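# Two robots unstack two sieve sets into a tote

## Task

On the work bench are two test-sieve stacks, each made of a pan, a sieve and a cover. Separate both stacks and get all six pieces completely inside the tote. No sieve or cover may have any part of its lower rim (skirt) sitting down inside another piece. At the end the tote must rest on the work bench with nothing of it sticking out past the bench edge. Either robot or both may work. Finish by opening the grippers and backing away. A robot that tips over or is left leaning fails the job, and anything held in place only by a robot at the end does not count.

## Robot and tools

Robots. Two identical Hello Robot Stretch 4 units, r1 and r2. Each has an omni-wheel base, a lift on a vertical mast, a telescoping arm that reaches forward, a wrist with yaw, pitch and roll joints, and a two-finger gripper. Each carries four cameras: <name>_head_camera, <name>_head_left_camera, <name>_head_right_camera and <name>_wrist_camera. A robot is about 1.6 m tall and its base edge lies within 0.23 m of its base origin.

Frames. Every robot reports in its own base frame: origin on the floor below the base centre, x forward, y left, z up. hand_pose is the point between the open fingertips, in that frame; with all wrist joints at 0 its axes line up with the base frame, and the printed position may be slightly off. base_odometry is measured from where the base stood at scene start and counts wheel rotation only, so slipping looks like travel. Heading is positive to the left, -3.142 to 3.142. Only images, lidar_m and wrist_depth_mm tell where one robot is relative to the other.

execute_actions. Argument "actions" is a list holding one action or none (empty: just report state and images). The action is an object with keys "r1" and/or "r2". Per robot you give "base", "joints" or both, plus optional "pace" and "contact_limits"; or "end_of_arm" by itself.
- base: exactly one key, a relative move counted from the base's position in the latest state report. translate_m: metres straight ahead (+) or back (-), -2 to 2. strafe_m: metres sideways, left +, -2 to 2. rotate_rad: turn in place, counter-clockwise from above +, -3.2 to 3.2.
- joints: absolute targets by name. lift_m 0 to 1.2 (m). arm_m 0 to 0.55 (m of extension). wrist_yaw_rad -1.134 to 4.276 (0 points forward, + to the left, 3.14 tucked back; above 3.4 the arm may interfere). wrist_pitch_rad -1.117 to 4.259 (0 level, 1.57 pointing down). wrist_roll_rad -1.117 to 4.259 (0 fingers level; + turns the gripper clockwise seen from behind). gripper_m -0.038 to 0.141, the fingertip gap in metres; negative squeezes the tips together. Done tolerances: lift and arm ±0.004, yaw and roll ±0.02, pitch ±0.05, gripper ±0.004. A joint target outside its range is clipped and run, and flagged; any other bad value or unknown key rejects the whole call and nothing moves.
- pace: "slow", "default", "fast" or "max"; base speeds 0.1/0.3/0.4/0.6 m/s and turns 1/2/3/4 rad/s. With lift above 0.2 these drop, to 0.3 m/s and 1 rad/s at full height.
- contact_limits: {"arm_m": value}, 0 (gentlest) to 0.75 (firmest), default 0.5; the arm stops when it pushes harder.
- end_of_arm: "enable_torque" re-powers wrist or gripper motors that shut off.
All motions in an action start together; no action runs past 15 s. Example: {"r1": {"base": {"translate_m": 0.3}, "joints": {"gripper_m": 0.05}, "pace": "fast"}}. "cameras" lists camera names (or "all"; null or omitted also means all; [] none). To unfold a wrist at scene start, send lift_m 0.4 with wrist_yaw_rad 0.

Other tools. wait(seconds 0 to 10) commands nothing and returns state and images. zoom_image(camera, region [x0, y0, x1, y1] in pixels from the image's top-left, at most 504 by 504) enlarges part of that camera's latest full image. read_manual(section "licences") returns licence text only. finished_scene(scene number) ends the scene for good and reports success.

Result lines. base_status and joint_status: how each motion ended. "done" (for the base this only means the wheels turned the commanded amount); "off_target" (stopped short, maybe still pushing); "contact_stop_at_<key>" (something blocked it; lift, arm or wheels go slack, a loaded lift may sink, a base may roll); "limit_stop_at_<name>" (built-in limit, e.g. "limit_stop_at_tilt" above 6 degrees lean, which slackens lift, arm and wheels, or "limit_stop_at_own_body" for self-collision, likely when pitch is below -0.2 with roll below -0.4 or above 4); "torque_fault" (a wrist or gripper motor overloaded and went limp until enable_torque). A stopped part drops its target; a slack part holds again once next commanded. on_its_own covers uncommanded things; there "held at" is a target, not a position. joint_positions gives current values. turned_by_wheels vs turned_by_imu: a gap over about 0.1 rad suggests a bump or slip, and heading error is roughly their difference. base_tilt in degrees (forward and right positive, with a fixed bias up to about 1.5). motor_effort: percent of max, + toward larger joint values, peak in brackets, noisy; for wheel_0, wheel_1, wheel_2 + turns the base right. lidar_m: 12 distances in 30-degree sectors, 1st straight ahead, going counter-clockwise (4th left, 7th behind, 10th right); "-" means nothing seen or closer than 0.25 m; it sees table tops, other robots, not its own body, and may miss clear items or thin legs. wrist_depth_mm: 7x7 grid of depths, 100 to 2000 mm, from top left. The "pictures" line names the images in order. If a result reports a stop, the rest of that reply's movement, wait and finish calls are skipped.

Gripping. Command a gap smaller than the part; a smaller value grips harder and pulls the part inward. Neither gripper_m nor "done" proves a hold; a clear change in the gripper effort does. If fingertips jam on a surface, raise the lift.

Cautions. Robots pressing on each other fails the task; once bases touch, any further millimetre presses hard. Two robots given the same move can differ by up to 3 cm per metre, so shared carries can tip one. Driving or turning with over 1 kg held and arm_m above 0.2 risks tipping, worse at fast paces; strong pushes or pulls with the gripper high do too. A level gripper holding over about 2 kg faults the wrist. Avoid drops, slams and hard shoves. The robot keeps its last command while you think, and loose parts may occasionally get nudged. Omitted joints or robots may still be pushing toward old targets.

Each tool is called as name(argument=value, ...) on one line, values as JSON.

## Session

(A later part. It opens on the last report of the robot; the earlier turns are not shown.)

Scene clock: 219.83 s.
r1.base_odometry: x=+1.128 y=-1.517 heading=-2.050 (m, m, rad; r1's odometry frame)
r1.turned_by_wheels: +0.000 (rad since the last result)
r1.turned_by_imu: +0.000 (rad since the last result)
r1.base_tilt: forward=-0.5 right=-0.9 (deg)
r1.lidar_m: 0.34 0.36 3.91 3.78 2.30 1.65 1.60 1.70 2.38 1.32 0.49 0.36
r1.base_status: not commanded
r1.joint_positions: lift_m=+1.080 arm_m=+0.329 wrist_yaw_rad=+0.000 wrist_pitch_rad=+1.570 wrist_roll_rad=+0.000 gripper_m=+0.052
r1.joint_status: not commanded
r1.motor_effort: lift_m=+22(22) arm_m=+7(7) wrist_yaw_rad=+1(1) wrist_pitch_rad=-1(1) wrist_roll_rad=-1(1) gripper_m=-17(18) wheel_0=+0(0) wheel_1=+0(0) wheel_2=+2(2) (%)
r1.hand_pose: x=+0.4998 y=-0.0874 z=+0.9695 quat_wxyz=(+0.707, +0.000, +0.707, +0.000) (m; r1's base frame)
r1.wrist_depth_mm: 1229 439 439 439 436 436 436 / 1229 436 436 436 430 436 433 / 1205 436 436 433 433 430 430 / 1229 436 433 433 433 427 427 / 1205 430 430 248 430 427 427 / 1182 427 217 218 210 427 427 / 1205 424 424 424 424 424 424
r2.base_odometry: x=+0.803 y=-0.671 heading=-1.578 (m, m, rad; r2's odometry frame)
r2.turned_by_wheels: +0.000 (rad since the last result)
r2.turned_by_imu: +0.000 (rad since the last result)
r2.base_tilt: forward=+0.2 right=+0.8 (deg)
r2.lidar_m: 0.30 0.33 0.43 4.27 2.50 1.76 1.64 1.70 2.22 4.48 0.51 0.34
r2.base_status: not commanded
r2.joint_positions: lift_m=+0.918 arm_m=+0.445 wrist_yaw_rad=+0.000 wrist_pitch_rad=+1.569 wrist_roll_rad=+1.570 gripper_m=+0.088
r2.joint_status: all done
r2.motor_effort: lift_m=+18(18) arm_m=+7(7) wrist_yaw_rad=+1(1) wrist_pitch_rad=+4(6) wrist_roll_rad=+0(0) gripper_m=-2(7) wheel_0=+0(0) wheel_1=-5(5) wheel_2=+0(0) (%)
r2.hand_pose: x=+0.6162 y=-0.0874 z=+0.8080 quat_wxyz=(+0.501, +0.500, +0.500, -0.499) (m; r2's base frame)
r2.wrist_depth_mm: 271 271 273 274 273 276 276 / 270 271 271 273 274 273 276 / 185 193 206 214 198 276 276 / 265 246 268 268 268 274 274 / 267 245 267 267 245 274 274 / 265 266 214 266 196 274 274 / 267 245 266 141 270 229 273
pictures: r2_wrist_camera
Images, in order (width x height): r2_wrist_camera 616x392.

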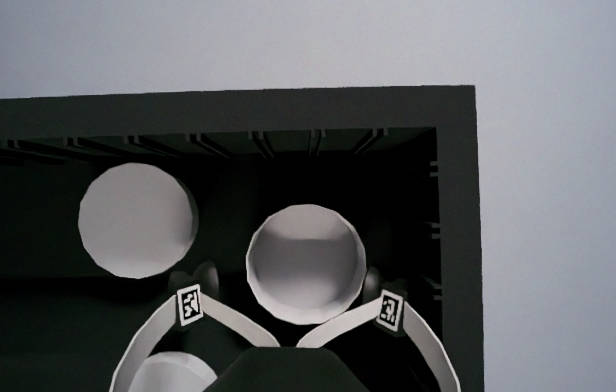

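execute_actions(actions=[{"r2":{"joints":{"lift_m":1.05}},"r1":{"base":{"strafe_m":-0.15},"joints":{"lift_m":0.96}}}], cameras=["r2_head_camera"])

execute_actions(actions=[{"r2":{"joints":{"arm_m":0.005},"base":{"translate_m":-0.5}},"r1":{"joints":{"lift_m":0.935},"pace":"slow"}}], cameras=["r2_head_camera","r1_wrist_camera"])

zoom_image(camera="r2_head_camera", region=[200,200,420,400])

Scene clock: 234.50 s.
r1.base_odometry: x=+0.995 y=-1.448 heading=-2.050 (m, m, rad; r1's odometry frame)
r1.turned_by_wheels: +0.000 (rad since the last result)
r1.turned_by_imu: +0.000 (rad since the last result)
r1.base_tilt: forward=-0.6 right=-0.9 (deg)
r1.lidar_m: 0.34 0.35 4.06 3.91 2.27 1.68 1.61 1.70 2.40 4.80 0.51 0.37
r1.base_status: done
r1.joint_positions: lift_m=+0.960 arm_m=+0.329 wrist_yaw_rad=+0.000 wrist_pitch_rad=+1.570 wrist_roll_rad=+0.000 gripper_m=+0.052
r1.joint_status: all done
r1.motor_effort: lift_m=+16(16) arm_m=+8(8) wrist_yaw_rad=+1(1) wrist_pitch_rad=+0(0) wrist_roll_rad=-1(1) gripper_m=-16(18) wheel_0=-2(3) wheel_1=+1(7) wheel_2=+1(1) (%)
r1.hand_pose: x=+0.4998 y=-0.0874 z=+0.8499 quat_wxyz=(+0.707, +0.000, +0.707, +0.000) (m; r1's base frame)
r1.wrist_depth_mm: 320 317 317 317 315 315 315 / 317 317 317 315 314 314 314 / 317 314 314 312 312 312 312 / 315 314 314 314 312 312 310 / 314 310 309 248 310 307 309 / 310 309 216 217 210 307 307 / 309 309 307 309 309 306 306
r2.base_odometry: x=+0.803 y=-0.671 heading=-1.578 (m, m, rad; r2's odometry frame)
r2.turned_by_wheels: +0.000 (rad since the last result)
r2.turned_by_imu: +0.002 (rad since the last result)
r2.base_tilt: forward=+0.2 right=+0.8 (deg)
r2.lidar_m: 0.29 0.31 0.45 4.22 2.51 1.76 1.63 1.68 2.20 4.49 0.49 0.34
r2.base_status: not commanded
r2.joint_positions: lift_m=+1.050 arm_m=+0.445 wrist_yaw_rad=+0.000 wrist_pitch_rad=+1.570 wrist_roll_rad=+1.570 gripper_m=+0.088
r2.joint_status: all done
r2.motor_effort: lift_m=+24(24) arm_m=+7(7) wrist_yaw_rad=+1(1) wrist_pitch_rad=+3(6) wrist_roll_rad=+0(0) gripper_m=-1(2) wheel_0=+1(0) wheel_1=-5(5) wheel_2=+0(0) (%)
r2.hand_pose: x=+0.6160 y=-0.0874 z=+0.9395 quat_wxyz=(+0.501, +0.500, +0.500, -0.499) (m; r2's base frame)
r2.wrist_depth_mm: 399 404 402 404 404 407 1160 / 399 399 402 404 404 404 1160 / 399 312 319 338 407 404 1160 / 392 399 399 399 402 407 1160 / 394 394 399 399 399 404 931 / 394 397 213 397 204 404 946 / 392 392 375 138 327 404 1160
pictures: r2_head_camera
Images, in order (width x height): r2_head_camera 420x560.

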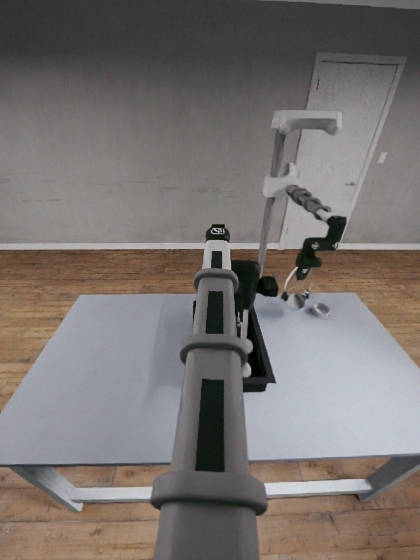

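Scene clock: 237.63 s.
r1.base_odometry: x=+0.995 y=-1.448 heading=-2.050 (m, m, rad; r1's odometry frame)
r1.turned_by_wheels: +0.000 (rad since the last result)
r1.turned_by_imu: +0.001 (rad since the last result)
r1.base_tilt: forward=-0.7 right=-0.9 (deg)
r1.lidar_m: 0.32 0.35 4.07 3.93 2.27 1.68 1.62 1.70 2.39 4.81 0.51 0.36
r1.base_status: not commanded
r1.joint_positions: lift_m=+0.935 arm_m=+0.329 wrist_yaw_rad=+0.000 wrist_pitch_rad=+1.570 wrist_roll_rad=+0.000 gripper_m=+0.052
r1.joint_status: all done
r1.motor_effort: lift_m=+16(15) arm_m=+8(8) wrist_yaw_rad=+1(0) wrist_pitch_rad=+0(1) wrist_roll_rad=-2(1) gripper_m=-18(15) wheel_0=-2(2) wheel_1=+1(1) wheel_2=+1(1) (%)
r1.hand_pose: x=+0.4998 y=-0.0874 z=+0.8249 quat_wxyz=(+0.707, +0.000, +0.707, +0.000) (m; r1's base frame)
r1.wrist_depth_mm: 293 293 293 291 290 290 290 / 291 291 290 290 290 289 287 / 290 290 290 289 287 286 287 / 290 289 289 287 287 286 285 / 286 286 286 248 286 283 285 / 286 285 216 217 209 283 283 / 285 285 283 285 282 281 281
r2.base_odometry: x=+0.806 y=-0.171 heading=-1.578 (m, m, rad; r2's odometry frame)
r2.turned_by_wheels: +0.000 (rad since the last result)
r2.turned_by_imu: +0.002 (rad since the last result)
r2.base_tilt: forward=+0.0 right=+0.7 (deg)
r2.lidar_m: 0.81 0.82 4.49 4.21 1.76 1.23 1.14 1.19 1.55 3.64 4.61 0.86
r2.base_status: done
r2.joint_positions: lift_m=+1.050 arm_m=+0.006 wrist_yaw_rad=+0.000 wrist_pitch_rad=+1.570 wrist_roll_rad=+1.570 gripper_m=+0.088
r2.joint_status: all done
r2.motor_effort: lift_m=+24(24) arm_m=-8(9) wrist_yaw_rad=+2(0) wrist_pitch_rad=+2(3) wrist_roll_rad=+0(0) gripper_m=-2(1) wheel_0=-2(8) wheel_1=-5(9) wheel_2=+2(12) (%)
r2.hand_pose: x=+0.1774 y=-0.0874 z=+0.9395 quat_wxyz=(+0.500, +0.500, +0.500, -0.500) (m; r2's base frame)
r2.wrist_depth_mm: 1118 1182 1138 1160 1160 1182 1182 / 1138 1160 1160 1138 1160 1160 1182 / 1138 1160 1160 1138 1160 1182 1205 / 1138 1138 1160 1118 1160 1138 1138 / 1138 1138 1138 946 946 564 347 / 1138 1118 214 1118 205 1160 1160 / 1138 1138 1138 138 1160 1182 1160
pictures: r1_wrist_camera, r2_head_camera
Images, in order (width x height): r1_wrist_camera 616x392, r2_head_camera 420x560.

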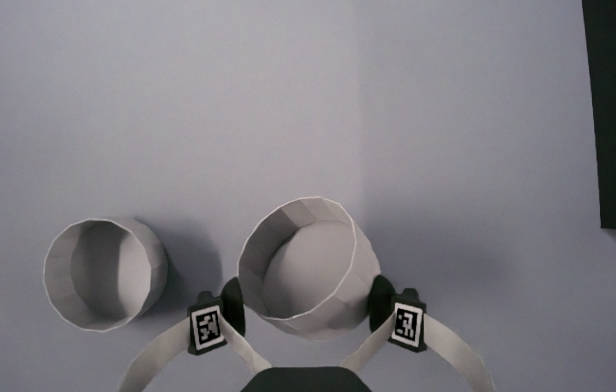

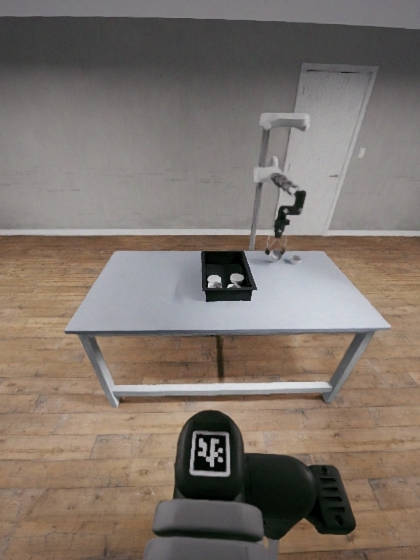

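Region (200, 200, 420, 400) of r2_head_camera's 420x560 image, scaled by 2.291, with more detail than that image has; it fills the top 458 rows of this view, and the rest is white.

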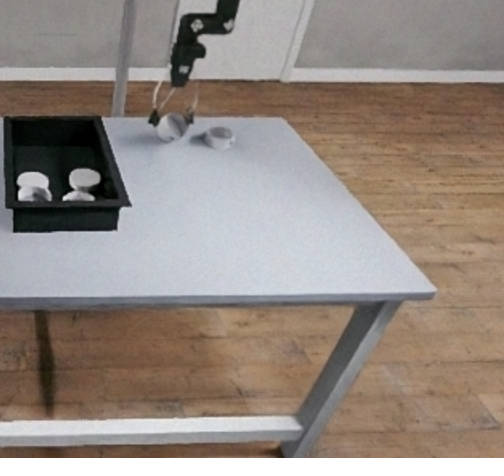

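execute_actions(actions=[{"r1":{"joints":{"lift_m":0.92},"pace":"slow"}}], cameras=["r2_head_camera","r1_wrist_camera"])

zoom_image(camera="r2_head_camera", region=[250,220,320,280])

Scene clock: 242.30 s.
r1.base_odometry: x=+0.995 y=-1.448 heading=-2.050 (m, m, rad; r1's odometry frame)
r1.turned_by_wheels: +0.000 (rad since the last result)
r1.turned_by_imu: +0.001 (rad since the last result)
r1.base_tilt: forward=-0.5 right=-0.8 (deg)
r1.lidar_m: 0.34 0.36 4.06 3.91 2.28 1.68 1.62 1.71 2.39 4.81 0.50 0.37
r1.base_status: not commanded
r1.joint_positions: lift_m=+0.920 arm_m=+0.329 wrist_yaw_rad=+0.000 wrist_pitch_rad=+1.570 wrist_roll_rad=+0.000 gripper_m=+0.052
r1.joint_status: all done
r1.motor_effort: lift_m=+15(17) arm_m=+8(8) wrist_yaw_rad=+0(1) wrist_pitch_rad=+0(0) wrist_roll_rad=-1(1) gripper_m=-17(16) wheel_0=-2(2) wheel_1=+1(1) wheel_2=+1(1) (%)
r1.hand_pose: x=+0.4997 y=-0.0874 z=+0.8100 quat_wxyz=(+0.707, +0.000, +0.707, +0.000) (m; r1's base frame)
r1.wrist_depth_mm: 279 277 277 277 277 276 274 / 278 277 276 276 274 274 274 / 276 274 274 274 273 273 273 / 274 272 274 272 272 271 271 / 271 271 272 243 272 272 271 / 267 271 220 225 209 270 268 / 271 270 270 270 268 268 267
r2.base_odometry: x=+0.806 y=-0.171 heading=-1.578 (m, m, rad; r2's odometry frame)
r2.turned_by_wheels: +0.000 (rad since the last result)
r2.turned_by_imu: +0.001 (rad since the last result)
r2.base_tilt: forward=+0.1 right=+0.8 (deg)
r2.lidar_m: 0.81 0.83 4.48 4.22 1.76 1.24 1.15 1.18 1.57 3.66 4.59 0.87
r2.base_status: not commanded
r2.joint_positions: lift_m=+1.050 arm_m=+0.006 wrist_yaw_rad=+0.000 wrist_pitch_rad=+1.570 wrist_roll_rad=+1.570 gripper_m=+0.088
r2.joint_status: not commanded
r2.motor_effort: lift_m=+24(23) arm_m=-8(8) wrist_yaw_rad=+0(2) wrist_pitch_rad=+2(0) wrist_roll_rad=+0(1) gripper_m=-2(2) wheel_0=-2(2) wheel_1=-5(5) wheel_2=+2(2) (%)
r2.hand_pose: x=+0.1774 y=-0.0874 z=+0.9395 quat_wxyz=(+0.500, +0.500, +0.500, -0.500) (m; r2's base frame)
r2.wrist_depth_mm: 1118 1138 1182 1160 1160 1160 1138 / 1138 1138 1182 1160 1160 1160 1160 / 1118 1160 1160 1160 1160 1138 1160 / 1138 1138 1160 1182 1138 1160 1182 / 1138 1118 1138 931 946 564 351 / 1138 1118 214 1182 206 1138 1160 / 1098 1138 1160 138 1138 1138 1138
pictures: r1_wrist_camera, r2_head_camera
Images, in order (width x height): r1_wrist_camera 616x392, r2_head_camera 420x560.

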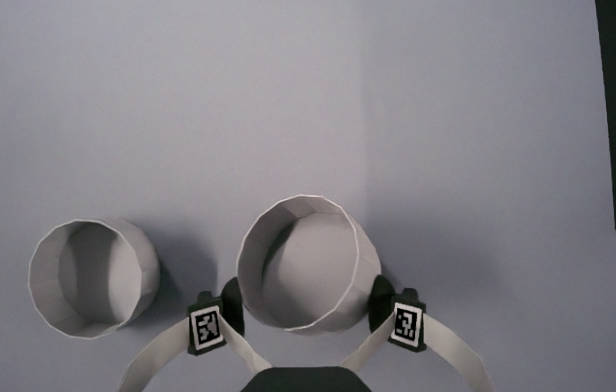

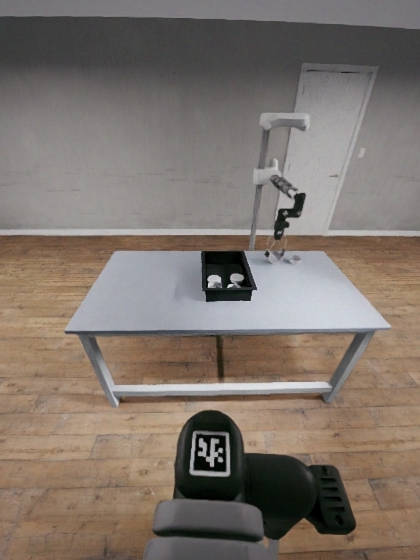

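Region (250, 220, 320, 280) of r2_head_camera's 420x560 image, scaled by 7.200, with more detail than that image has; it fills the top 432 rows of this view, and the rest is white.

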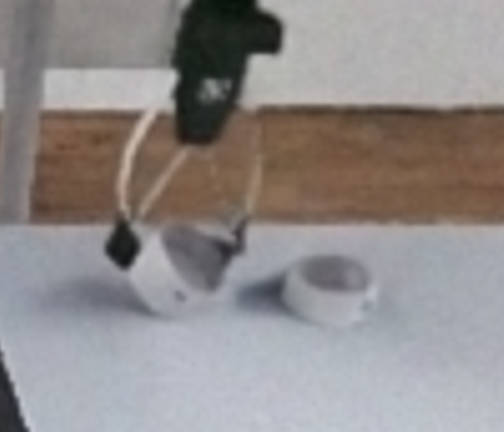

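It has touched down and begun to right itself. Release gently.

execute_actions(actions=[{"r1":{"joints":{"gripper_m":0.12},"pace":"slow"}}], cameras=["r1_wrist_camera"])

Scene clock: 248.00 s.
r1.base_odometry: x=+0.995 y=-1.448 heading=-2.050 (m, m, rad; r1's odometry frame)
r1.turned_by_wheels: +0.000 (rad since the last result)
r1.turned_by_imu: +0.001 (rad since the last result)
r1.base_tilt: forward=-0.6 right=-0.8 (deg)
r1.lidar_m: 0.33 0.36 4.07 3.93 2.28 1.69 1.61 1.71 2.36 4.80 0.48 0.38
r1.base_status: not commanded
r1.joint_positions: lift_m=+0.920 arm_m=+0.329 wrist_yaw_rad=+0.000 wrist_pitch_rad=+1.570 wrist_roll_rad=+0.000 gripper_m=+0.120
r1.joint_status: all done
r1.motor_effort: lift_m=+16(16) arm_m=+8(8) wrist_yaw_rad=+2(1) wrist_pitch_rad=+1(1) wrist_roll_rad=+0(1) gripper_m=-2(17) wheel_0=-2(2) wheel_1=+1(1) wheel_2=+1(1) (%)
r1.hand_pose: x=+0.4997 y=-0.0874 z=+0.8100 quat_wxyz=(+0.707, +0.000, +0.707, +0.000) (m; r1's base frame)
r1.wrist_depth_mm: 278 278 277 277 276 274 276 / 278 277 276 274 274 274 273 / 276 276 274 274 274 273 273 / 274 273 273 272 272 272 270 / 271 271 272 254 271 270 270 / 268 270 270 253 249 267 268 / 271 270 270 153 270 268 268
r2.base_odometry: x=+0.806 y=-0.171 heading=-1.578 (m, m, rad; r2's odometry frame)
r2.turned_by_wheels: +0.000 (rad since the last result)
r2.turned_by_imu: +0.002 (rad since the last result)
r2.base_tilt: forward=+0.2 right=+0.8 (deg)
r2.lidar_m: 0.81 0.82 4.50 4.20 1.75 1.23 1.13 1.21 1.56 3.62 4.61 0.85
r2.base_status: not commanded
r2.joint_positions: lift_m=+1.050 arm_m=+0.006 wrist_yaw_rad=+0.000 wrist_pitch_rad=+1.570 wrist_roll_rad=+1.570 gripper_m=+0.088
r2.joint_status: not commanded
r2.motor_effort: lift_m=+23(23) arm_m=-7(8) wrist_yaw_rad=+2(1) wrist_pitch_rad=-2(2) wrist_roll_rad=+0(0) gripper_m=+0(2) wheel_0=-2(2) wheel_1=-5(4) wheel_2=+2(2) (%)
r2.hand_pose: x=+0.1774 y=-0.0874 z=+0.9395 quat_wxyz=(+0.500, +0.500, +0.500, -0.500) (m; r2's base frame)
r2.wrist_depth_mm: 1118 1138 1160 1160 1182 1160 1182 / 1160 1138 1138 1138 1182 1160 1160 / 1160 1138 1138 1160 1182 1182 1160 / 1138 1160 1118 1160 1182 1138 1118 / 1118 1118 1160 946 931 569 347 / 1118 1138 214 1138 205 1182 1138 / 1138 1118 1118 138 1138 1182 1160
pictures: r1_wrist_camera
Images, in order (width x height): r1_wrist_camera 616x392.

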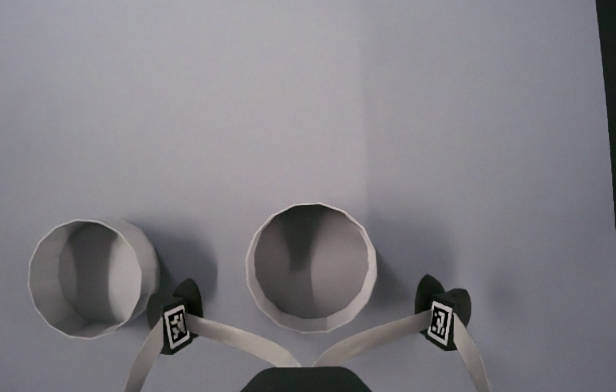

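execute_actions(actions=[{"r1":{"joints":{"gripper_m":0.055}}}], cameras=[])

execute_actions(actions=[{"r1":{"joints":{"lift_m":1.08}}}], cameras=["r1_wrist_camera"])

execute_actions(actions=[{"r1":{"base":{"strafe_m":-0.357},"joints":{"wrist_roll_rad":1.57,"arm_m":0.435}}}], cameras=[])

execute_actions(actions=[{"r1":{"joints":{"lift_m":0.975}}}], cameras=["r1_wrist_camera"])

Scene clock: 258.90 s.
r1.base_odometry: x=+0.995 y=-1.448 heading=-2.050 (m, m, rad; r1's odometry frame)
r1.turned_by_wheels: +0.000 (rad since the last result)
r1.turned_by_imu: +0.001 (rad since the last result)
r1.base_tilt: forward=-0.7 right=-1.0 (deg)
r1.lidar_m: 0.34 0.36 4.05 3.93 2.27 1.69 1.62 1.70 2.38 4.80 0.47 0.37
r1.base_status: not commanded
r1.joint_positions: lift_m=+0.920 arm_m=+0.329 wrist_yaw_rad=+0.000 wrist_pitch_rad=+1.570 wrist_roll_rad=+0.000 gripper_m=+0.055
r1.joint_status: all done
r1.motor_effort: lift_m=+16(16) arm_m=+8(8) wrist_yaw_rad=+1(0) wrist_pitch_rad=+0(1) wrist_roll_rad=-1(1) gripper_m=-11(8) wheel_0=-2(2) wheel_1=+1(1) wheel_2=+1(2) (%)
r1.hand_pose: x=+0.4997 y=-0.0874 z=+0.8100 quat_wxyz=(+0.707, +0.000, +0.707, +0.000) (m; r1's base frame)
r1.wrist_depth_mm: 278 277 277 276 276 274 274 / 277 277 276 274 274 273 273 / 276 274 274 274 273 272 272 / 274 273 272 272 272 271 271 / 270 271 272 253 270 268 268 / 268 270 213 252 211 268 268 / 270 270 268 270 267 267 267
r2.base_odometry: x=+0.806 y=-0.171 heading=-1.578 (m, m, rad; r2's odometry frame)
r2.turned_by_wheels: +0.000 (rad since the last result)
r2.turned_by_imu: +0.001 (rad since the last result)
r2.base_tilt: forward=+0.1 right=+0.8 (deg)
r2.lidar_m: 0.81 0.82 4.49 4.21 1.76 1.25 1.15 1.18 1.55 3.66 4.62 0.88
r2.base_status: not commanded
r2.joint_positions: lift_m=+1.050 arm_m=+0.006 wrist_yaw_rad=+0.000 wrist_pitch_rad=+1.570 wrist_roll_rad=+1.570 gripper_m=+0.088
r2.joint_status: not commanded
r2.motor_effort: lift_m=+24(23) arm_m=-8(8) wrist_yaw_rad=+1(2) wrist_pitch_rad=+1(0) wrist_roll_rad=+0(0) gripper_m=+0(2) wheel_0=-2(2) wheel_1=-5(4) wheel_2=+2(2) (%)
r2.hand_pose: x=+0.1774 y=-0.0874 z=+0.9395 quat_wxyz=(+0.500, +0.500, +0.500, -0.500) (m; r2's base frame)
r2.wrist_depth_mm: 1160 1138 1160 1138 1160 1160 1160 / 1138 1160 1138 1160 1160 1160 1182 / 1160 1138 1160 1138 1160 1160 1160 / 1118 1138 1138 1160 1160 1160 1182 / 1160 1138 1138 931 917 564 347 / 1118 1138 214 1160 206 1138 1160 / 1160 1138 1182 138 1160 1118 1160
pictures: none
No camera images: the call's "cameras" was empty. Leave "cameras" out to get every camera's image.

Scene clock: 260.63 s.
r1.base_odometry: x=+0.995 y=-1.448 heading=-2.050 (m, m, rad; r1's odometry frame)
r1.turned_by_wheels: +0.000 (rad since the last result)
r1.turned_by_imu: +0.000 (rad since the last result)
r1.base_tilt: forward=-0.7 right=-0.9 (deg)
r1.lidar_m: 0.34 0.35 4.07 3.93 2.29 1.66 1.61 1.73 2.38 4.80 0.52 0.36
r1.base_status: not commanded
r1.joint_positions: lift_m=+1.080 arm_m=+0.329 wrist_yaw_rad=+0.000 wrist_pitch_rad=+1.570 wrist_roll_rad=+0.000 gripper_m=+0.055
r1.joint_status: all done
r1.motor_effort: lift_m=+22(22) arm_m=+8(8) wrist_yaw_rad=+1(2) wrist_pitch_rad=-1(0) wrist_roll_rad=-1(1) gripper_m=-7(11) wheel_0=-2(2) wheel_1=+1(1) wheel_2=+1(1) (%)
r1.hand_pose: x=+0.4997 y=-0.0874 z=+0.9695 quat_wxyz=(+0.707, +0.000, +0.707, +0.000) (m; r1's base frame)
r1.wrist_depth_mm: 439 439 439 436 436 436 410 / 436 439 436 433 433 433 407 / 439 439 433 436 433 430 427 / 436 433 430 433 433 430 399 / 433 433 433 258 427 427 427 / 433 430 213 248 212 424 424 / 430 427 427 427 424 424 421
r2.base_odometry: x=+0.806 y=-0.171 heading=-1.578 (m, m, rad; r2's odometry frame)
r2.turned_by_wheels: +0.000 (rad since the last result)
r2.turned_by_imu: +0.001 (rad since the last result)
r2.base_tilt: forward=+0.3 right=+0.7 (deg)
r2.lidar_m: 0.81 0.84 4.48 4.24 1.75 1.25 1.13 1.16 1.53 3.64 4.60 0.83
r2.base_status: not commanded
r2.joint_positions: lift_m=+1.050 arm_m=+0.006 wrist_yaw_rad=+0.000 wrist_pitch_rad=+1.570 wrist_roll_rad=+1.570 gripper_m=+0.088
r2.joint_status: not commanded
r2.motor_effort: lift_m=+23(23) arm_m=-8(8) wrist_yaw_rad=+1(2) wrist_pitch_rad=+0(1) wrist_roll_rad=+0(0) gripper_m=-3(1) wheel_0=-2(2) wheel_1=-4(5) wheel_2=+2(2) (%)
r2.hand_pose: x=+0.1774 y=-0.0874 z=+0.9395 quat_wxyz=(+0.500, +0.500, +0.500, -0.500) (m; r2's base frame)
r2.wrist_depth_mm: 1160 1138 1160 1160 1138 1182 1182 / 1138 1138 1160 1182 1182 1138 1182 / 1138 1118 1118 1160 1160 1160 1182 / 1160 1138 1160 1138 1160 1160 1182 / 1098 1160 1160 946 946 564 349 / 1138 1138 214 1138 205 1160 1138 / 1118 1118 1118 138 1182 1160 1182
pictures: r1_wrist_camera
Images, in order (width x height): r1_wrist_camera 616x392.

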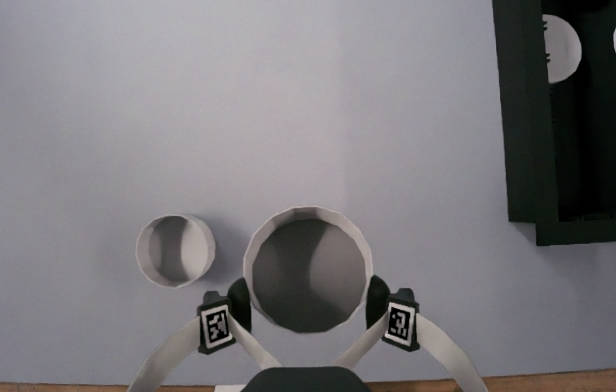

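Scene clock: 263.13 s.
r1.base_odometry: x=+0.678 y=-1.284 heading=-2.050 (m, m, rad; r1's odometry frame)
r1.turned_by_wheels: +0.000 (rad since the last result)
r1.turned_by_imu: -0.002 (rad since the last result)
r1.base_tilt: forward=-0.5 right=-0.8 (deg)
r1.lidar_m: 0.33 0.36 0.48 4.29 2.27 1.69 1.60 1.74 2.40 4.45 0.48 0.36
r1.base_status: done
r1.joint_positions: lift_m=+1.080 arm_m=+0.434 wrist_yaw_rad=+0.000 wrist_pitch_rad=+1.570 wrist_roll_rad=+1.570 gripper_m=+0.055
r1.joint_status: all done
r1.motor_effort: lift_m=+21(22) arm_m=+8(9) wrist_yaw_rad=+1(2) wrist_pitch_rad=+0(0) wrist_roll_rad=+1(5) gripper_m=-10(9) wheel_0=-1(8) wheel_1=+1(6) wheel_2=+0(0) (%)
r1.hand_pose: x=+0.6047 y=-0.0874 z=+0.9695 quat_wxyz=(+0.501, +0.500, +0.500, -0.499) (m; r1's base frame)
r1.wrist_depth_mm: 439 442 439 442 442 439 1255 / 436 436 436 439 439 439 1205 / 433 355 366 402 433 436 1182 / 404 413 427 427 430 433 991 / 413 424 427 258 345 430 960 / 415 421 214 248 212 427 960 / 413 421 397 421 343 427 1182
r2.base_odometry: x=+0.806 y=-0.171 heading=-1.578 (m, m, rad; r2's odometry frame)
r2.turned_by_wheels: +0.000 (rad since the last result)
r2.turned_by_imu: +0.001 (rad since the last result)
r2.base_tilt: forward=+0.2 right=+0.8 (deg)
r2.lidar_m: 0.80 0.82 4.48 4.22 1.72 1.23 1.13 1.17 1.57 3.64 4.59 0.88
r2.base_status: not commanded
r2.joint_positions: lift_m=+1.050 arm_m=+0.006 wrist_yaw_rad=+0.000 wrist_pitch_rad=+1.570 wrist_roll_rad=+1.570 gripper_m=+0.088
r2.joint_status: not commanded
r2.motor_effort: lift_m=+23(23) arm_m=-8(8) wrist_yaw_rad=+1(3) wrist_pitch_rad=+1(0) wrist_roll_rad=+0(0) gripper_m=-2(2) wheel_0=-2(2) wheel_1=-5(5) wheel_2=+2(2) (%)
r2.hand_pose: x=+0.1774 y=-0.0874 z=+0.9395 quat_wxyz=(+0.500, +0.500, +0.500, -0.500) (m; r2's base frame)
r2.wrist_depth_mm: 1138 1160 1160 1160 1138 1138 1182 / 1138 1138 1182 1138 1182 1160 1182 / 1138 1138 1138 1160 1160 1138 1160 / 1138 1160 1118 1160 1160 1138 1160 / 1138 1138 1160 946 946 569 349 / 1118 1160 214 1138 205 1160 1160 / 1118 1138 1138 138 1160 1160 1160
pictures: none
No camera images: the call's "cameras" was empty. Leave "cameras" out to get every camera's image.

Scene clock: 264.60 s.
r1.base_odometry: x=+0.678 y=-1.284 heading=-2.050 (m, m, rad; r1's odometry frame)
r1.turned_by_wheels: +0.000 (rad since the last result)
r1.turned_by_imu: +0.000 (rad since the last result)
r1.base_tilt: forward=-0.5 right=-0.8 (deg)
r1.lidar_m: 0.34 0.34 0.49 4.26 2.26 1.68 1.62 1.70 2.38 4.45 0.49 0.34
r1.base_status: not commanded
r1.joint_positions: lift_m=+0.975 arm_m=+0.434 wrist_yaw_rad=+0.000 wrist_pitch_rad=+1.570 wrist_roll_rad=+1.570 gripper_m=+0.055
r1.joint_status: all done
r1.motor_effort: lift_m=+17(21) arm_m=+8(8) wrist_yaw_rad=+2(3) wrist_pitch_rad=+0(1) wrist_roll_rad=+1(1) gripper_m=-10(9) wheel_0=-1(1) wheel_1=+1(1) wheel_2=+1(1) (%)
r1.hand_pose: x=+0.6047 y=-0.0874 z=+0.8649 quat_wxyz=(+0.501, +0.500, +0.500, -0.499) (m; r1's base frame)
r1.wrist_depth_mm: 334 334 332 334 334 334 336 / 332 330 332 330 332 332 332 / 240 249 263 281 245 330 332 / 306 303 327 325 289 329 329 / 304 301 322 259 255 327 327 / 317 320 213 248 213 325 324 / 317 297 297 320 254 322 324
r2.base_odometry: x=+0.806 y=-0.171 heading=-1.578 (m, m, rad; r2's odometry frame)
r2.turned_by_wheels: +0.000 (rad since the last result)
r2.turned_by_imu: +0.000 (rad since the last result)
r2.base_tilt: forward=+0.4 right=+0.7 (deg)
r2.lidar_m: 0.79 0.82 4.50 4.22 1.76 1.21 1.15 1.18 1.55 3.62 4.62 0.86
r2.base_status: not commanded
r2.joint_positions: lift_m=+1.050 arm_m=+0.006 wrist_yaw_rad=+0.000 wrist_pitch_rad=+1.570 wrist_roll_rad=+1.570 gripper_m=+0.088
r2.joint_status: not commanded
r2.motor_effort: lift_m=+23(23) arm_m=-7(8) wrist_yaw_rad=+1(1) wrist_pitch_rad=+0(0) wrist_roll_rad=+0(0) gripper_m=-2(4) wheel_0=-2(2) wheel_1=-5(5) wheel_2=+2(2) (%)
r2.hand_pose: x=+0.1774 y=-0.0874 z=+0.9395 quat_wxyz=(+0.500, +0.500, +0.500, -0.500) (m; r2's base frame)
r2.wrist_depth_mm: 1118 1118 1160 1182 1160 1205 1182 / 1138 1160 1182 1160 1160 1182 1160 / 1138 1160 1138 1160 1138 1182 1160 / 1138 1160 1182 1160 1160 1138 1182 / 1160 1160 1138 931 931 564 351 / 1138 1138 214 1118 206 1138 1160 / 1118 1118 1160 138 1160 1138 1160
pictures: r1_wrist_camera
Images, in order (width x height): r1_wrist_camera 616x392.

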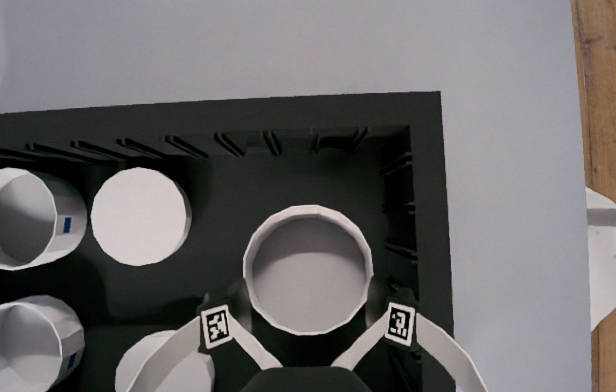

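execute_actions(actions=[{"r1":{"base":{"strafe_m":-0.015}}}], cameras=[])

execute_actions(actions=[{"r1":{"joints":{"lift_m":0.922},"pace":"slow"}}], cameras=[])

execute_actions(actions=[{"r1":{"joints":{"gripper_m":0.088}}}], cameras=["r1_wrist_camera"])

execute_actions(actions=[{"r1":{"joints":{"lift_m":1.05}}}], cameras=[])

execute_actions(actions=[{"r1":{"base":{"strafe_m":0.665},"joints":{"wrist_roll_rad":0,"arm_m":0.329,"gripper_m":0.12}}}], cameras=[])

execute_actions(actions=[{"r1":{"joints":{"lift_m":0.97}}}], cameras=["r1_wrist_camera"])

Scene clock: 271.30 s.
r1.base_odometry: x=+0.665 y=-1.277 heading=-2.050 (m, m, rad; r1's odometry frame)
r1.turned_by_wheels: +0.000 (rad since the last result)
r1.turned_by_imu: +0.001 (rad since the last result)
r1.base_tilt: forward=-0.5 right=-0.7 (deg)
r1.lidar_m: 0.32 0.36 0.48 4.30 2.25 1.67 1.63 1.71 2.37 4.42 0.49 0.36
r1.base_status: done
r1.joint_positions: lift_m=+0.975 arm_m=+0.434 wrist_yaw_rad=+0.000 wrist_pitch_rad=+1.570 wrist_roll_rad=+1.570 gripper_m=+0.055
r1.joint_status: not commanded
r1.motor_effort: lift_m=+17(17) arm_m=+8(8) wrist_yaw_rad=+0(2) wrist_pitch_rad=+0(1) wrist_roll_rad=+1(2) gripper_m=-10(10) wheel_0=-1(5) wheel_1=+2(3) wheel_2=+0(0) (%)
r1.hand_pose: x=+0.6047 y=-0.0874 z=+0.8649 quat_wxyz=(+0.501, +0.500, +0.500, -0.499) (m; r1's base frame)
r1.wrist_depth_mm: 334 334 334 334 334 334 336 / 330 330 330 332 332 332 334 / 240 240 240 241 241 332 329 / 306 303 325 325 287 327 329 / 304 301 322 258 255 327 327 / 320 320 213 248 212 325 324 / 315 319 297 320 260 324 322
r2.base_odometry: x=+0.806 y=-0.171 heading=-1.578 (m, m, rad; r2's odometry frame)
r2.turned_by_wheels: +0.000 (rad since the last result)
r2.turned_by_imu: +0.001 (rad since the last result)
r2.base_tilt: forward=+0.1 right=+1.0 (deg)
r2.lidar_m: 0.81 0.82 4.47 4.22 1.78 1.23 1.15 1.18 1.57 3.63 4.62 0.85
r2.base_status: not commanded
r2.joint_positions: lift_m=+1.050 arm_m=+0.006 wrist_yaw_rad=+0.000 wrist_pitch_rad=+1.570 wrist_roll_rad=+1.570 gripper_m=+0.088
r2.joint_status: not commanded
r2.motor_effort: lift_m=+23(23) arm_m=-7(8) wrist_yaw_rad=+0(2) wrist_pitch_rad=+1(1) wrist_roll_rad=+0(0) gripper_m=-2(1) wheel_0=-2(2) wheel_1=-4(5) wheel_2=+2(2) (%)
r2.hand_pose: x=+0.1774 y=-0.0874 z=+0.9395 quat_wxyz=(+0.500, +0.500, +0.500, -0.500) (m; r2's base frame)
r2.wrist_depth_mm: 1138 1160 1118 1182 1182 1160 1182 / 1160 1138 1118 1160 1160 1182 1138 / 1138 1160 1138 1160 1160 1160 1160 / 1160 1138 1138 1160 1160 1160 1160 / 1118 1160 1138 931 946 569 349 / 1138 1118 215 1138 205 1138 1160 / 1138 1138 1118 138 1160 1138 1160
pictures: none
No camera images: the call's "cameras" was empty. Leave "cameras" out to get every camera's image.

Scene clock: 272.60 s.
r1.base_odometry: x=+0.665 y=-1.277 heading=-2.050 (m, m, rad; r1's odometry frame)
r1.turned_by_wheels: +0.000 (rad since the last result)
r1.turned_by_imu: +0.000 (rad since the last result)
r1.base_tilt: forward=-0.6 right=-0.9 (deg)
r1.lidar_m: 0.31 0.36 0.49 4.30 2.26 1.69 1.61 1.70 2.40 4.44 0.49 0.36
r1.base_status: not commanded
r1.joint_positions: lift_m=+0.922 arm_m=+0.434 wrist_yaw_rad=+0.000 wrist_pitch_rad=+1.570 wrist_roll_rad=+1.570 gripper_m=+0.055
r1.joint_status: all done
r1.motor_effort: lift_m=+15(13) arm_m=+8(7) wrist_yaw_rad=+2(0) wrist_pitch_rad=-2(1) wrist_roll_rad=+1(1) gripper_m=-11(10) wheel_0=-1(1) wheel_1=+2(2) wheel_2=+0(1) (%)
r1.hand_pose: x=+0.6047 y=-0.0874 z=+0.8120 quat_wxyz=(+0.500, +0.500, +0.500, -0.500) (m; r1's base frame)
r1.wrist_depth_mm: 281 279 281 281 282 281 282 / 279 279 279 279 278 279 281 / 189 189 190 202 202 277 278 / 270 251 273 272 273 188 276 / 249 250 271 253 253 188 274 / 268 268 213 252 209 190 273 / 268 268 267 267 266 185 272
r2.base_odometry: x=+0.806 y=-0.171 heading=-1.578 (m, m, rad; r2's odometry frame)
r2.turned_by_wheels: +0.000 (rad since the last result)
r2.turned_by_imu: +0.000 (rad since the last result)
r2.base_tilt: forward=+0.2 right=+0.9 (deg)
r2.lidar_m: 0.82 0.82 4.51 4.22 1.75 1.23 1.15 1.18 1.56 3.64 4.59 0.87
r2.base_status: not commanded
r2.joint_positions: lift_m=+1.050 arm_m=+0.006 wrist_yaw_rad=+0.000 wrist_pitch_rad=+1.570 wrist_roll_rad=+1.570 gripper_m=+0.088
r2.joint_status: not commanded
r2.motor_effort: lift_m=+23(23) arm_m=-8(8) wrist_yaw_rad=+1(2) wrist_pitch_rad=+0(0) wrist_roll_rad=+0(0) gripper_m=-1(1) wheel_0=-2(2) wheel_1=-5(5) wheel_2=+2(2) (%)
r2.hand_pose: x=+0.1774 y=-0.0874 z=+0.9395 quat_wxyz=(+0.500, +0.500, +0.500, -0.500) (m; r2's base frame)
r2.wrist_depth_mm: 1160 1138 1118 1138 1160 1138 1160 / 1138 1138 1138 1138 1160 1160 1160 / 1118 1138 1138 1160 1160 1138 1160 / 1118 1138 1160 1160 1160 1160 1160 / 1138 1118 1138 946 946 564 349 / 1138 1160 215 1138 205 1160 1160 / 1160 1138 1138 138 1138 1138 1160
pictures: none
No camera images: the call's "cameras" was empty. Leave "cameras" out to get every camera's image.

Scene clock: 273.73 s.
r1.base_odometry: x=+0.665 y=-1.277 heading=-2.050 (m, m, rad; r1's odometry frame)
r1.turned_by_wheels: +0.000 (rad since the last result)
r1.turned_by_imu: +0.000 (rad since the last result)
r1.base_tilt: forward=-0.5 right=-0.9 (deg)
r1.lidar_m: 0.34 0.36 0.49 4.31 2.25 1.67 1.63 1.70 2.38 4.42 0.47 0.36
r1.base_status: not commanded
r1.joint_positions: lift_m=+0.922 arm_m=+0.434 wrist_yaw_rad=+0.000 wrist_pitch_rad=+1.569 wrist_roll_rad=+1.570 gripper_m=+0.088
r1.joint_status: all done
r1.motor_effort: lift_m=+15(15) arm_m=+7(8) wrist_yaw_rad=+1(0) wrist_pitch_rad=+3(4) wrist_roll_rad=+1(1) gripper_m=-2(7) wheel_0=-1(1) wheel_1=+2(2) wheel_2=+1(0) (%)
r1.hand_pose: x=+0.6052 y=-0.0874 z=+0.8120 quat_wxyz=(+0.501, +0.500, +0.500, -0.499) (m; r1's base frame)
r1.wrist_depth_mm: 279 281 281 281 281 282 281 / 278 278 279 279 189 278 279 / 189 189 201 211 216 194 278 / 270 252 273 272 273 187 276 / 249 249 271 253 253 186 273 / 268 270 220 252 216 187 272 / 266 267 268 151 267 183 270
r2.base_odometry: x=+0.806 y=-0.171 heading=-1.578 (m, m, rad; r2's odometry frame)
r2.turned_by_wheels: +0.000 (rad since the last result)
r2.turned_by_imu: +0.000 (rad since the last result)
r2.base_tilt: forward=+0.1 right=+0.7 (deg)
r2.lidar_m: 0.80 0.85 4.49 4.22 1.76 1.24 1.14 1.19 1.59 3.61 4.60 0.86
r2.base_status: not commanded
r2.joint_positions: lift_m=+1.050 arm_m=+0.006 wrist_yaw_rad=+0.000 wrist_pitch_rad=+1.570 wrist_roll_rad=+1.570 gripper_m=+0.088
r2.joint_status: not commanded
r2.motor_effort: lift_m=+23(23) arm_m=-7(8) wrist_yaw_rad=+2(1) wrist_pitch_rad=+0(2) wrist_roll_rad=+0(0) gripper_m=+0(2) wheel_0=-2(2) wheel_1=-5(5) wheel_2=+2(2) (%)
r2.hand_pose: x=+0.1774 y=-0.0874 z=+0.9395 quat_wxyz=(+0.500, +0.500, +0.500, -0.500) (m; r2's base frame)
r2.wrist_depth_mm: 1138 1138 1160 1160 1160 1160 1160 / 1160 1160 1160 1160 1138 1160 1182 / 1160 1138 1160 1160 1160 1160 1138 / 1118 1138 1138 1138 1138 1160 1182 / 1118 1138 1138 946 960 559 349 / 1138 1160 214 1138 205 1138 1160 / 1138 1118 1118 138 1138 1160 1160
pictures: r1_wrist_camera
Images, in order (width x height): r1_wrist_camera 616x392.

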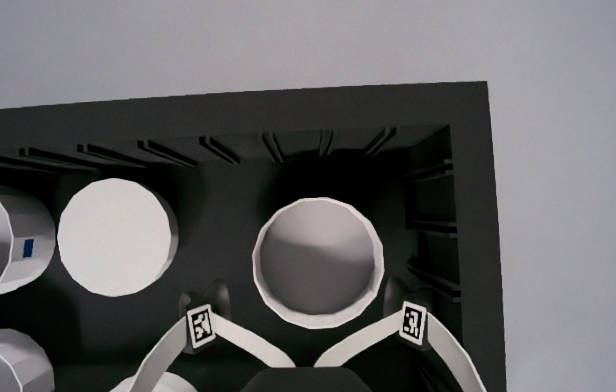

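Scene clock: 275.33 s.
r1.base_odometry: x=+0.665 y=-1.277 heading=-2.050 (m, m, rad; r1's odometry frame)
r1.turned_by_wheels: +0.000 (rad since the last result)
r1.turned_by_imu: +0.000 (rad since the last result)
r1.base_tilt: forward=-0.5 right=-0.8 (deg)
r1.lidar_m: 0.33 0.35 0.48 4.30 2.26 1.70 1.60 1.72 2.38 4.43 0.48 0.36
r1.base_status: not commanded
r1.joint_positions: lift_m=+1.050 arm_m=+0.434 wrist_yaw_rad=+0.000 wrist_pitch_rad=+1.569 wrist_roll_rad=+1.570 gripper_m=+0.088
r1.joint_status: all done
r1.motor_effort: lift_m=+22(23) arm_m=+7(7) wrist_yaw_rad=+2(1) wrist_pitch_rad=+2(3) wrist_roll_rad=+1(1) gripper_m=-3(2) wheel_0=-1(1) wheel_1=+1(1) wheel_2=+0(1) (%)
r1.hand_pose: x=+0.6050 y=-0.0874 z=+0.9395 quat_wxyz=(+0.501, +0.500, +0.500, -0.499) (m; r1's base frame)
r1.wrist_depth_mm: 407 410 410 407 410 413 1182 / 407 407 407 407 407 410 1182 / 404 404 404 317 404 407 1182 / 370 379 399 402 399 402 946 / 379 379 397 379 370 404 960 / 392 394 221 394 213 399 946 / 382 392 368 149 338 394 1160
r2.base_odometry: x=+0.806 y=-0.171 heading=-1.578 (m, m, rad; r2's odometry frame)
r2.turned_by_wheels: +0.000 (rad since the last result)
r2.turned_by_imu: +0.001 (rad since the last result)
r2.base_tilt: forward=+0.2 right=+0.8 (deg)
r2.lidar_m: 0.81 0.82 4.49 4.21 1.80 1.25 1.13 1.18 1.54 3.63 4.61 0.88
r2.base_status: not commanded
r2.joint_positions: lift_m=+1.050 arm_m=+0.006 wrist_yaw_rad=+0.000 wrist_pitch_rad=+1.570 wrist_roll_rad=+1.570 gripper_m=+0.088
r2.joint_status: not commanded
r2.motor_effort: lift_m=+24(23) arm_m=-8(8) wrist_yaw_rad=+2(2) wrist_pitch_rad=+1(0) wrist_roll_rad=+0(0) gripper_m=-2(0) wheel_0=-2(2) wheel_1=-5(5) wheel_2=+2(2) (%)
r2.hand_pose: x=+0.1774 y=-0.0874 z=+0.9395 quat_wxyz=(+0.500, +0.500, +0.500, -0.500) (m; r2's base frame)
r2.wrist_depth_mm: 1138 1138 1160 1138 1160 1160 1160 / 1138 1160 1160 1160 1138 1160 1160 / 1118 1160 1160 1138 1160 1160 1182 / 1138 1160 1138 1138 1138 1160 1182 / 1138 1160 1138 946 931 569 347 / 1118 1138 214 1138 205 1160 1160 / 1118 1138 1138 138 1138 1160 1160
pictures: none
No camera images: the call's "cameras" was empty. Leave "cameras" out to get every camera's image.

Scene clock: 278.93 s.
r1.base_odometry: x=+1.255 y=-1.583 heading=-2.049 (m, m, rad; r1's odometry frame)
r1.turned_by_wheels: +0.000 (rad since the last result)
r1.turned_by_imu: +0.004 (rad since the last result)
r1.base_tilt: forward=-0.5 right=-0.8 (deg)
r1.lidar_m: 0.34 3.22 3.74 3.65 2.28 1.64 1.61 1.71 2.35 1.32 0.52 0.37
r1.base_status: done
r1.joint_positions: lift_m=+1.050 arm_m=+0.330 wrist_yaw_rad=+0.000 wrist_pitch_rad=+1.570 wrist_roll_rad=+0.000 gripper_m=+0.120
r1.joint_status: all done
r1.motor_effort: lift_m=+21(22) arm_m=-8(10) wrist_yaw_rad=+2(0) wrist_pitch_rad=+1(1) wrist_roll_rad=-2(5) gripper_m=-3(2) wheel_0=+2(12) wheel_1=+0(8) wheel_2=+2(1) (%)
r1.hand_pose: x=+0.5015 y=-0.0874 z=+0.9396 quat_wxyz=(+0.707, +0.000, +0.707, +0.000) (m; r1's base frame)
r1.wrist_depth_mm: 1182 1182 410 407 407 407 407 / 1182 1182 407 407 404 404 404 / 1182 1160 407 407 402 404 404 / 1182 1182 402 404 402 402 402 / 1160 1160 402 402 397 399 399 / 1160 1160 397 399 397 399 394 / 1138 1160 397 153 394 397 394
r2.base_odometry: x=+0.806 y=-0.171 heading=-1.578 (m, m, rad; r2's odometry frame)
r2.turned_by_wheels: +0.000 (rad since the last result)
r2.turned_by_imu: +0.001 (rad since the last result)
r2.base_tilt: forward=+0.3 right=+0.8 (deg)
r2.lidar_m: 0.79 0.82 4.48 4.22 1.77 1.23 1.15 1.20 1.57 3.63 4.60 0.89
r2.base_status: not commanded
r2.joint_positions: lift_m=+1.050 arm_m=+0.006 wrist_yaw_rad=+0.000 wrist_pitch_rad=+1.570 wrist_roll_rad=+1.570 gripper_m=+0.088
r2.joint_status: not commanded
r2.motor_effort: lift_m=+23(23) arm_m=-8(7) wrist_yaw_rad=+1(1) wrist_pitch_rad=+1(1) wrist_roll_rad=+0(0) gripper_m=-1(4) wheel_0=-2(2) wheel_1=-5(5) wheel_2=+2(2) (%)
r2.hand_pose: x=+0.1774 y=-0.0874 z=+0.9395 quat_wxyz=(+0.500, +0.500, +0.500, -0.500) (m; r2's base frame)
r2.wrist_depth_mm: 1138 1160 1138 1138 1160 1160 1182 / 1138 1160 1182 1160 1182 1160 1205 / 1138 1138 1138 1138 1160 1160 1138 / 1138 1160 1138 1160 1138 1160 1160 / 1138 1138 1160 946 946 564 349 / 1160 1160 213 1138 206 1160 1138 / 1138 1138 1118 138 1138 1138 1138
pictures: none
No camera images: the call's "cameras" was empty. Leave "cameras" out to get every camera's image.

Scene clock: 280.27 s.
r1.base_odometry: x=+1.255 y=-1.583 heading=-2.049 (m, m, rad; r1's odometry frame)
r1.turned_by_wheels: +0.000 (rad since the last result)
r1.turned_by_imu: +0.000 (rad since the last result)
r1.base_tilt: forward=-0.6 right=-0.9 (deg)
r1.lidar_m: 0.35 3.24 3.75 3.63 2.27 1.66 1.60 1.68 2.39 1.33 0.50 0.35
r1.base_status: not commanded
r1.joint_positions: lift_m=+0.970 arm_m=+0.330 wrist_yaw_rad=+0.000 wrist_pitch_rad=+1.570 wrist_roll_rad=+0.000 gripper_m=+0.120
r1.joint_status: all done
r1.motor_effort: lift_m=+16(13) arm_m=-8(8) wrist_yaw_rad=+1(0) wrist_pitch_rad=+0(0) wrist_roll_rad=-1(2) gripper_m=-2(1) wheel_0=+2(2) wheel_1=+0(0) wheel_2=+1(1) (%)
r1.hand_pose: x=+0.5015 y=-0.0874 z=+0.8599 quat_wxyz=(+0.707, +0.000, +0.707, +0.000) (m; r1's base frame)
r1.wrist_depth_mm: 1118 1098 329 325 325 327 325 / 1098 1078 325 325 325 325 325 / 1078 1078 325 324 322 324 322 / 1078 1098 324 324 322 322 320 / 1078 1060 324 322 320 317 319 / 1078 1078 320 320 319 317 317 / 1060 1078 317 153 317 317 315
r2.base_odometry: x=+0.806 y=-0.171 heading=-1.578 (m, m, rad; r2's odometry frame)
r2.turned_by_wheels: +0.000 (rad since the last result)
r2.turned_by_imu: +0.000 (rad since the last result)
r2.base_tilt: forward=+0.0 right=+0.7 (deg)
r2.lidar_m: 0.79 0.84 4.47 4.24 1.76 1.25 1.14 1.19 1.54 3.66 4.58 0.85
r2.base_status: not commanded
r2.joint_positions: lift_m=+1.050 arm_m=+0.006 wrist_yaw_rad=+0.000 wrist_pitch_rad=+1.570 wrist_roll_rad=+1.570 gripper_m=+0.088
r2.joint_status: not commanded
r2.motor_effort: lift_m=+23(23) arm_m=-7(8) wrist_yaw_rad=+1(2) wrist_pitch_rad=+0(1) wrist_roll_rad=+0(0) gripper_m=+0(0) wheel_0=-2(2) wheel_1=-5(5) wheel_2=+2(2) (%)
r2.hand_pose: x=+0.1774 y=-0.0874 z=+0.9395 quat_wxyz=(+0.500, +0.500, +0.500, -0.500) (m; r2's base frame)
r2.wrist_depth_mm: 1118 1160 1160 1138 1182 1138 1182 / 1118 1160 1160 1138 1182 1160 1182 / 1138 1160 1138 1160 1138 1160 1160 / 1138 1138 1138 1138 1138 1138 1182 / 1118 1118 1138 917 960 569 349 / 1138 1118 214 1118 205 1138 1160 / 1138 1138 1138 138 1138 1138 1160
pictures: r1_wrist_camera
Images, in order (width x height): r1_wrist_camera 616x392.

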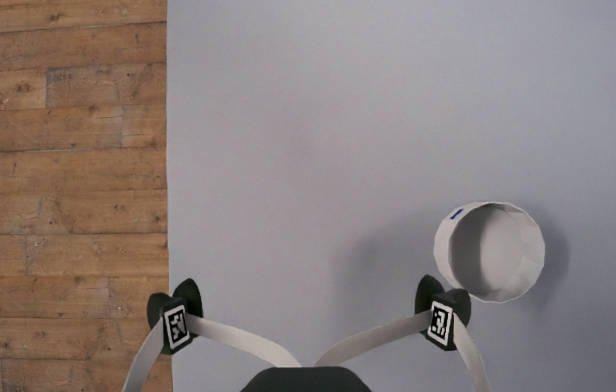

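execute_actions(actions=[{"r1":{"base":{"strafe_m":-0.136}}}], cameras=["r1_wrist_camera"])

Scene clock: 286.77 s.
r1.base_odometry: x=+1.134 y=-1.521 heading=-2.049 (m, m, rad; r1's odometry frame)
r1.turned_by_wheels: +0.000 (rad since the last result)
r1.turned_by_imu: +0.000 (rad since the last result)
r1.base_tilt: forward=-0.6 right=-0.9 (deg)
r1.lidar_m: 0.33 0.36 3.90 3.77 2.26 1.65 1.62 1.70 2.39 1.32 0.48 0.36
r1.base_status: done
r1.joint_positions: lift_m=+0.970 arm_m=+0.330 wrist_yaw_rad=+0.000 wrist_pitch_rad=+1.570 wrist_roll_rad=+0.000 gripper_m=+0.120
r1.joint_status: not commanded
r1.motor_effort: lift_m=+16(16) arm_m=-7(8) wrist_yaw_rad=+1(2) wrist_pitch_rad=+1(1) wrist_roll_rad=-2(1) gripper_m=-1(3) wheel_0=+1(3) wheel_1=+0(7) wheel_2=+1(1) (%)
r1.hand_pose: x=+0.5015 y=-0.0874 z=+0.8599 quat_wxyz=(+0.707, +0.000, +0.707, +0.000) (m; r1's base frame)
r1.wrist_depth_mm: 329 327 327 327 327 327 327 / 329 327 327 325 325 324 322 / 327 327 325 325 324 322 322 / 324 324 324 322 322 320 320 / 322 322 320 319 320 322 320 / 320 320 320 319 319 319 319 / 322 320 319 153 319 315 317
r2.base_odometry: x=+0.806 y=-0.171 heading=-1.578 (m, m, rad; r2's odometry frame)
r2.turned_by_wheels: +0.000 (rad since the last result)
r2.turned_by_imu: +0.002 (rad since the last result)
r2.base_tilt: forward=+0.2 right=+0.7 (deg)
r2.lidar_m: 0.80 0.83 4.49 4.23 1.77 1.23 1.14 1.19 1.56 3.66 4.60 0.88
r2.base_status: not commanded
r2.joint_positions: lift_m=+1.050 arm_m=+0.006 wrist_yaw_rad=+0.000 wrist_pitch_rad=+1.570 wrist_roll_rad=+1.570 gripper_m=+0.088
r2.joint_status: not commanded
r2.motor_effort: lift_m=+23(23) arm_m=-8(7) wrist_yaw_rad=+1(2) wrist_pitch_rad=-1(0) wrist_roll_rad=+0(0) gripper_m=+0(1) wheel_0=-2(2) wheel_1=-4(5) wheel_2=+2(2) (%)
r2.hand_pose: x=+0.1774 y=-0.0874 z=+0.9395 quat_wxyz=(+0.500, +0.500, +0.500, -0.500) (m; r2's base frame)
r2.wrist_depth_mm: 1138 1118 1138 1118 1160 1160 1182 / 1160 1138 1138 1160 1182 1138 1160 / 1138 1138 1160 1160 1160 1182 1160 / 1138 1118 1118 1138 1160 1160 1205 / 1118 1118 1138 931 946 564 351 / 1098 1138 215 1138 205 1160 1138 / 1118 1118 1160 138 1138 1182 1138
pictures: r1_wrist_camera
Images, in order (width x height): r1_wrist_camera 616x392.

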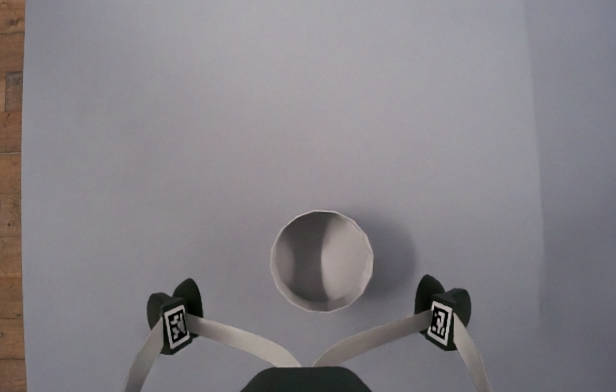

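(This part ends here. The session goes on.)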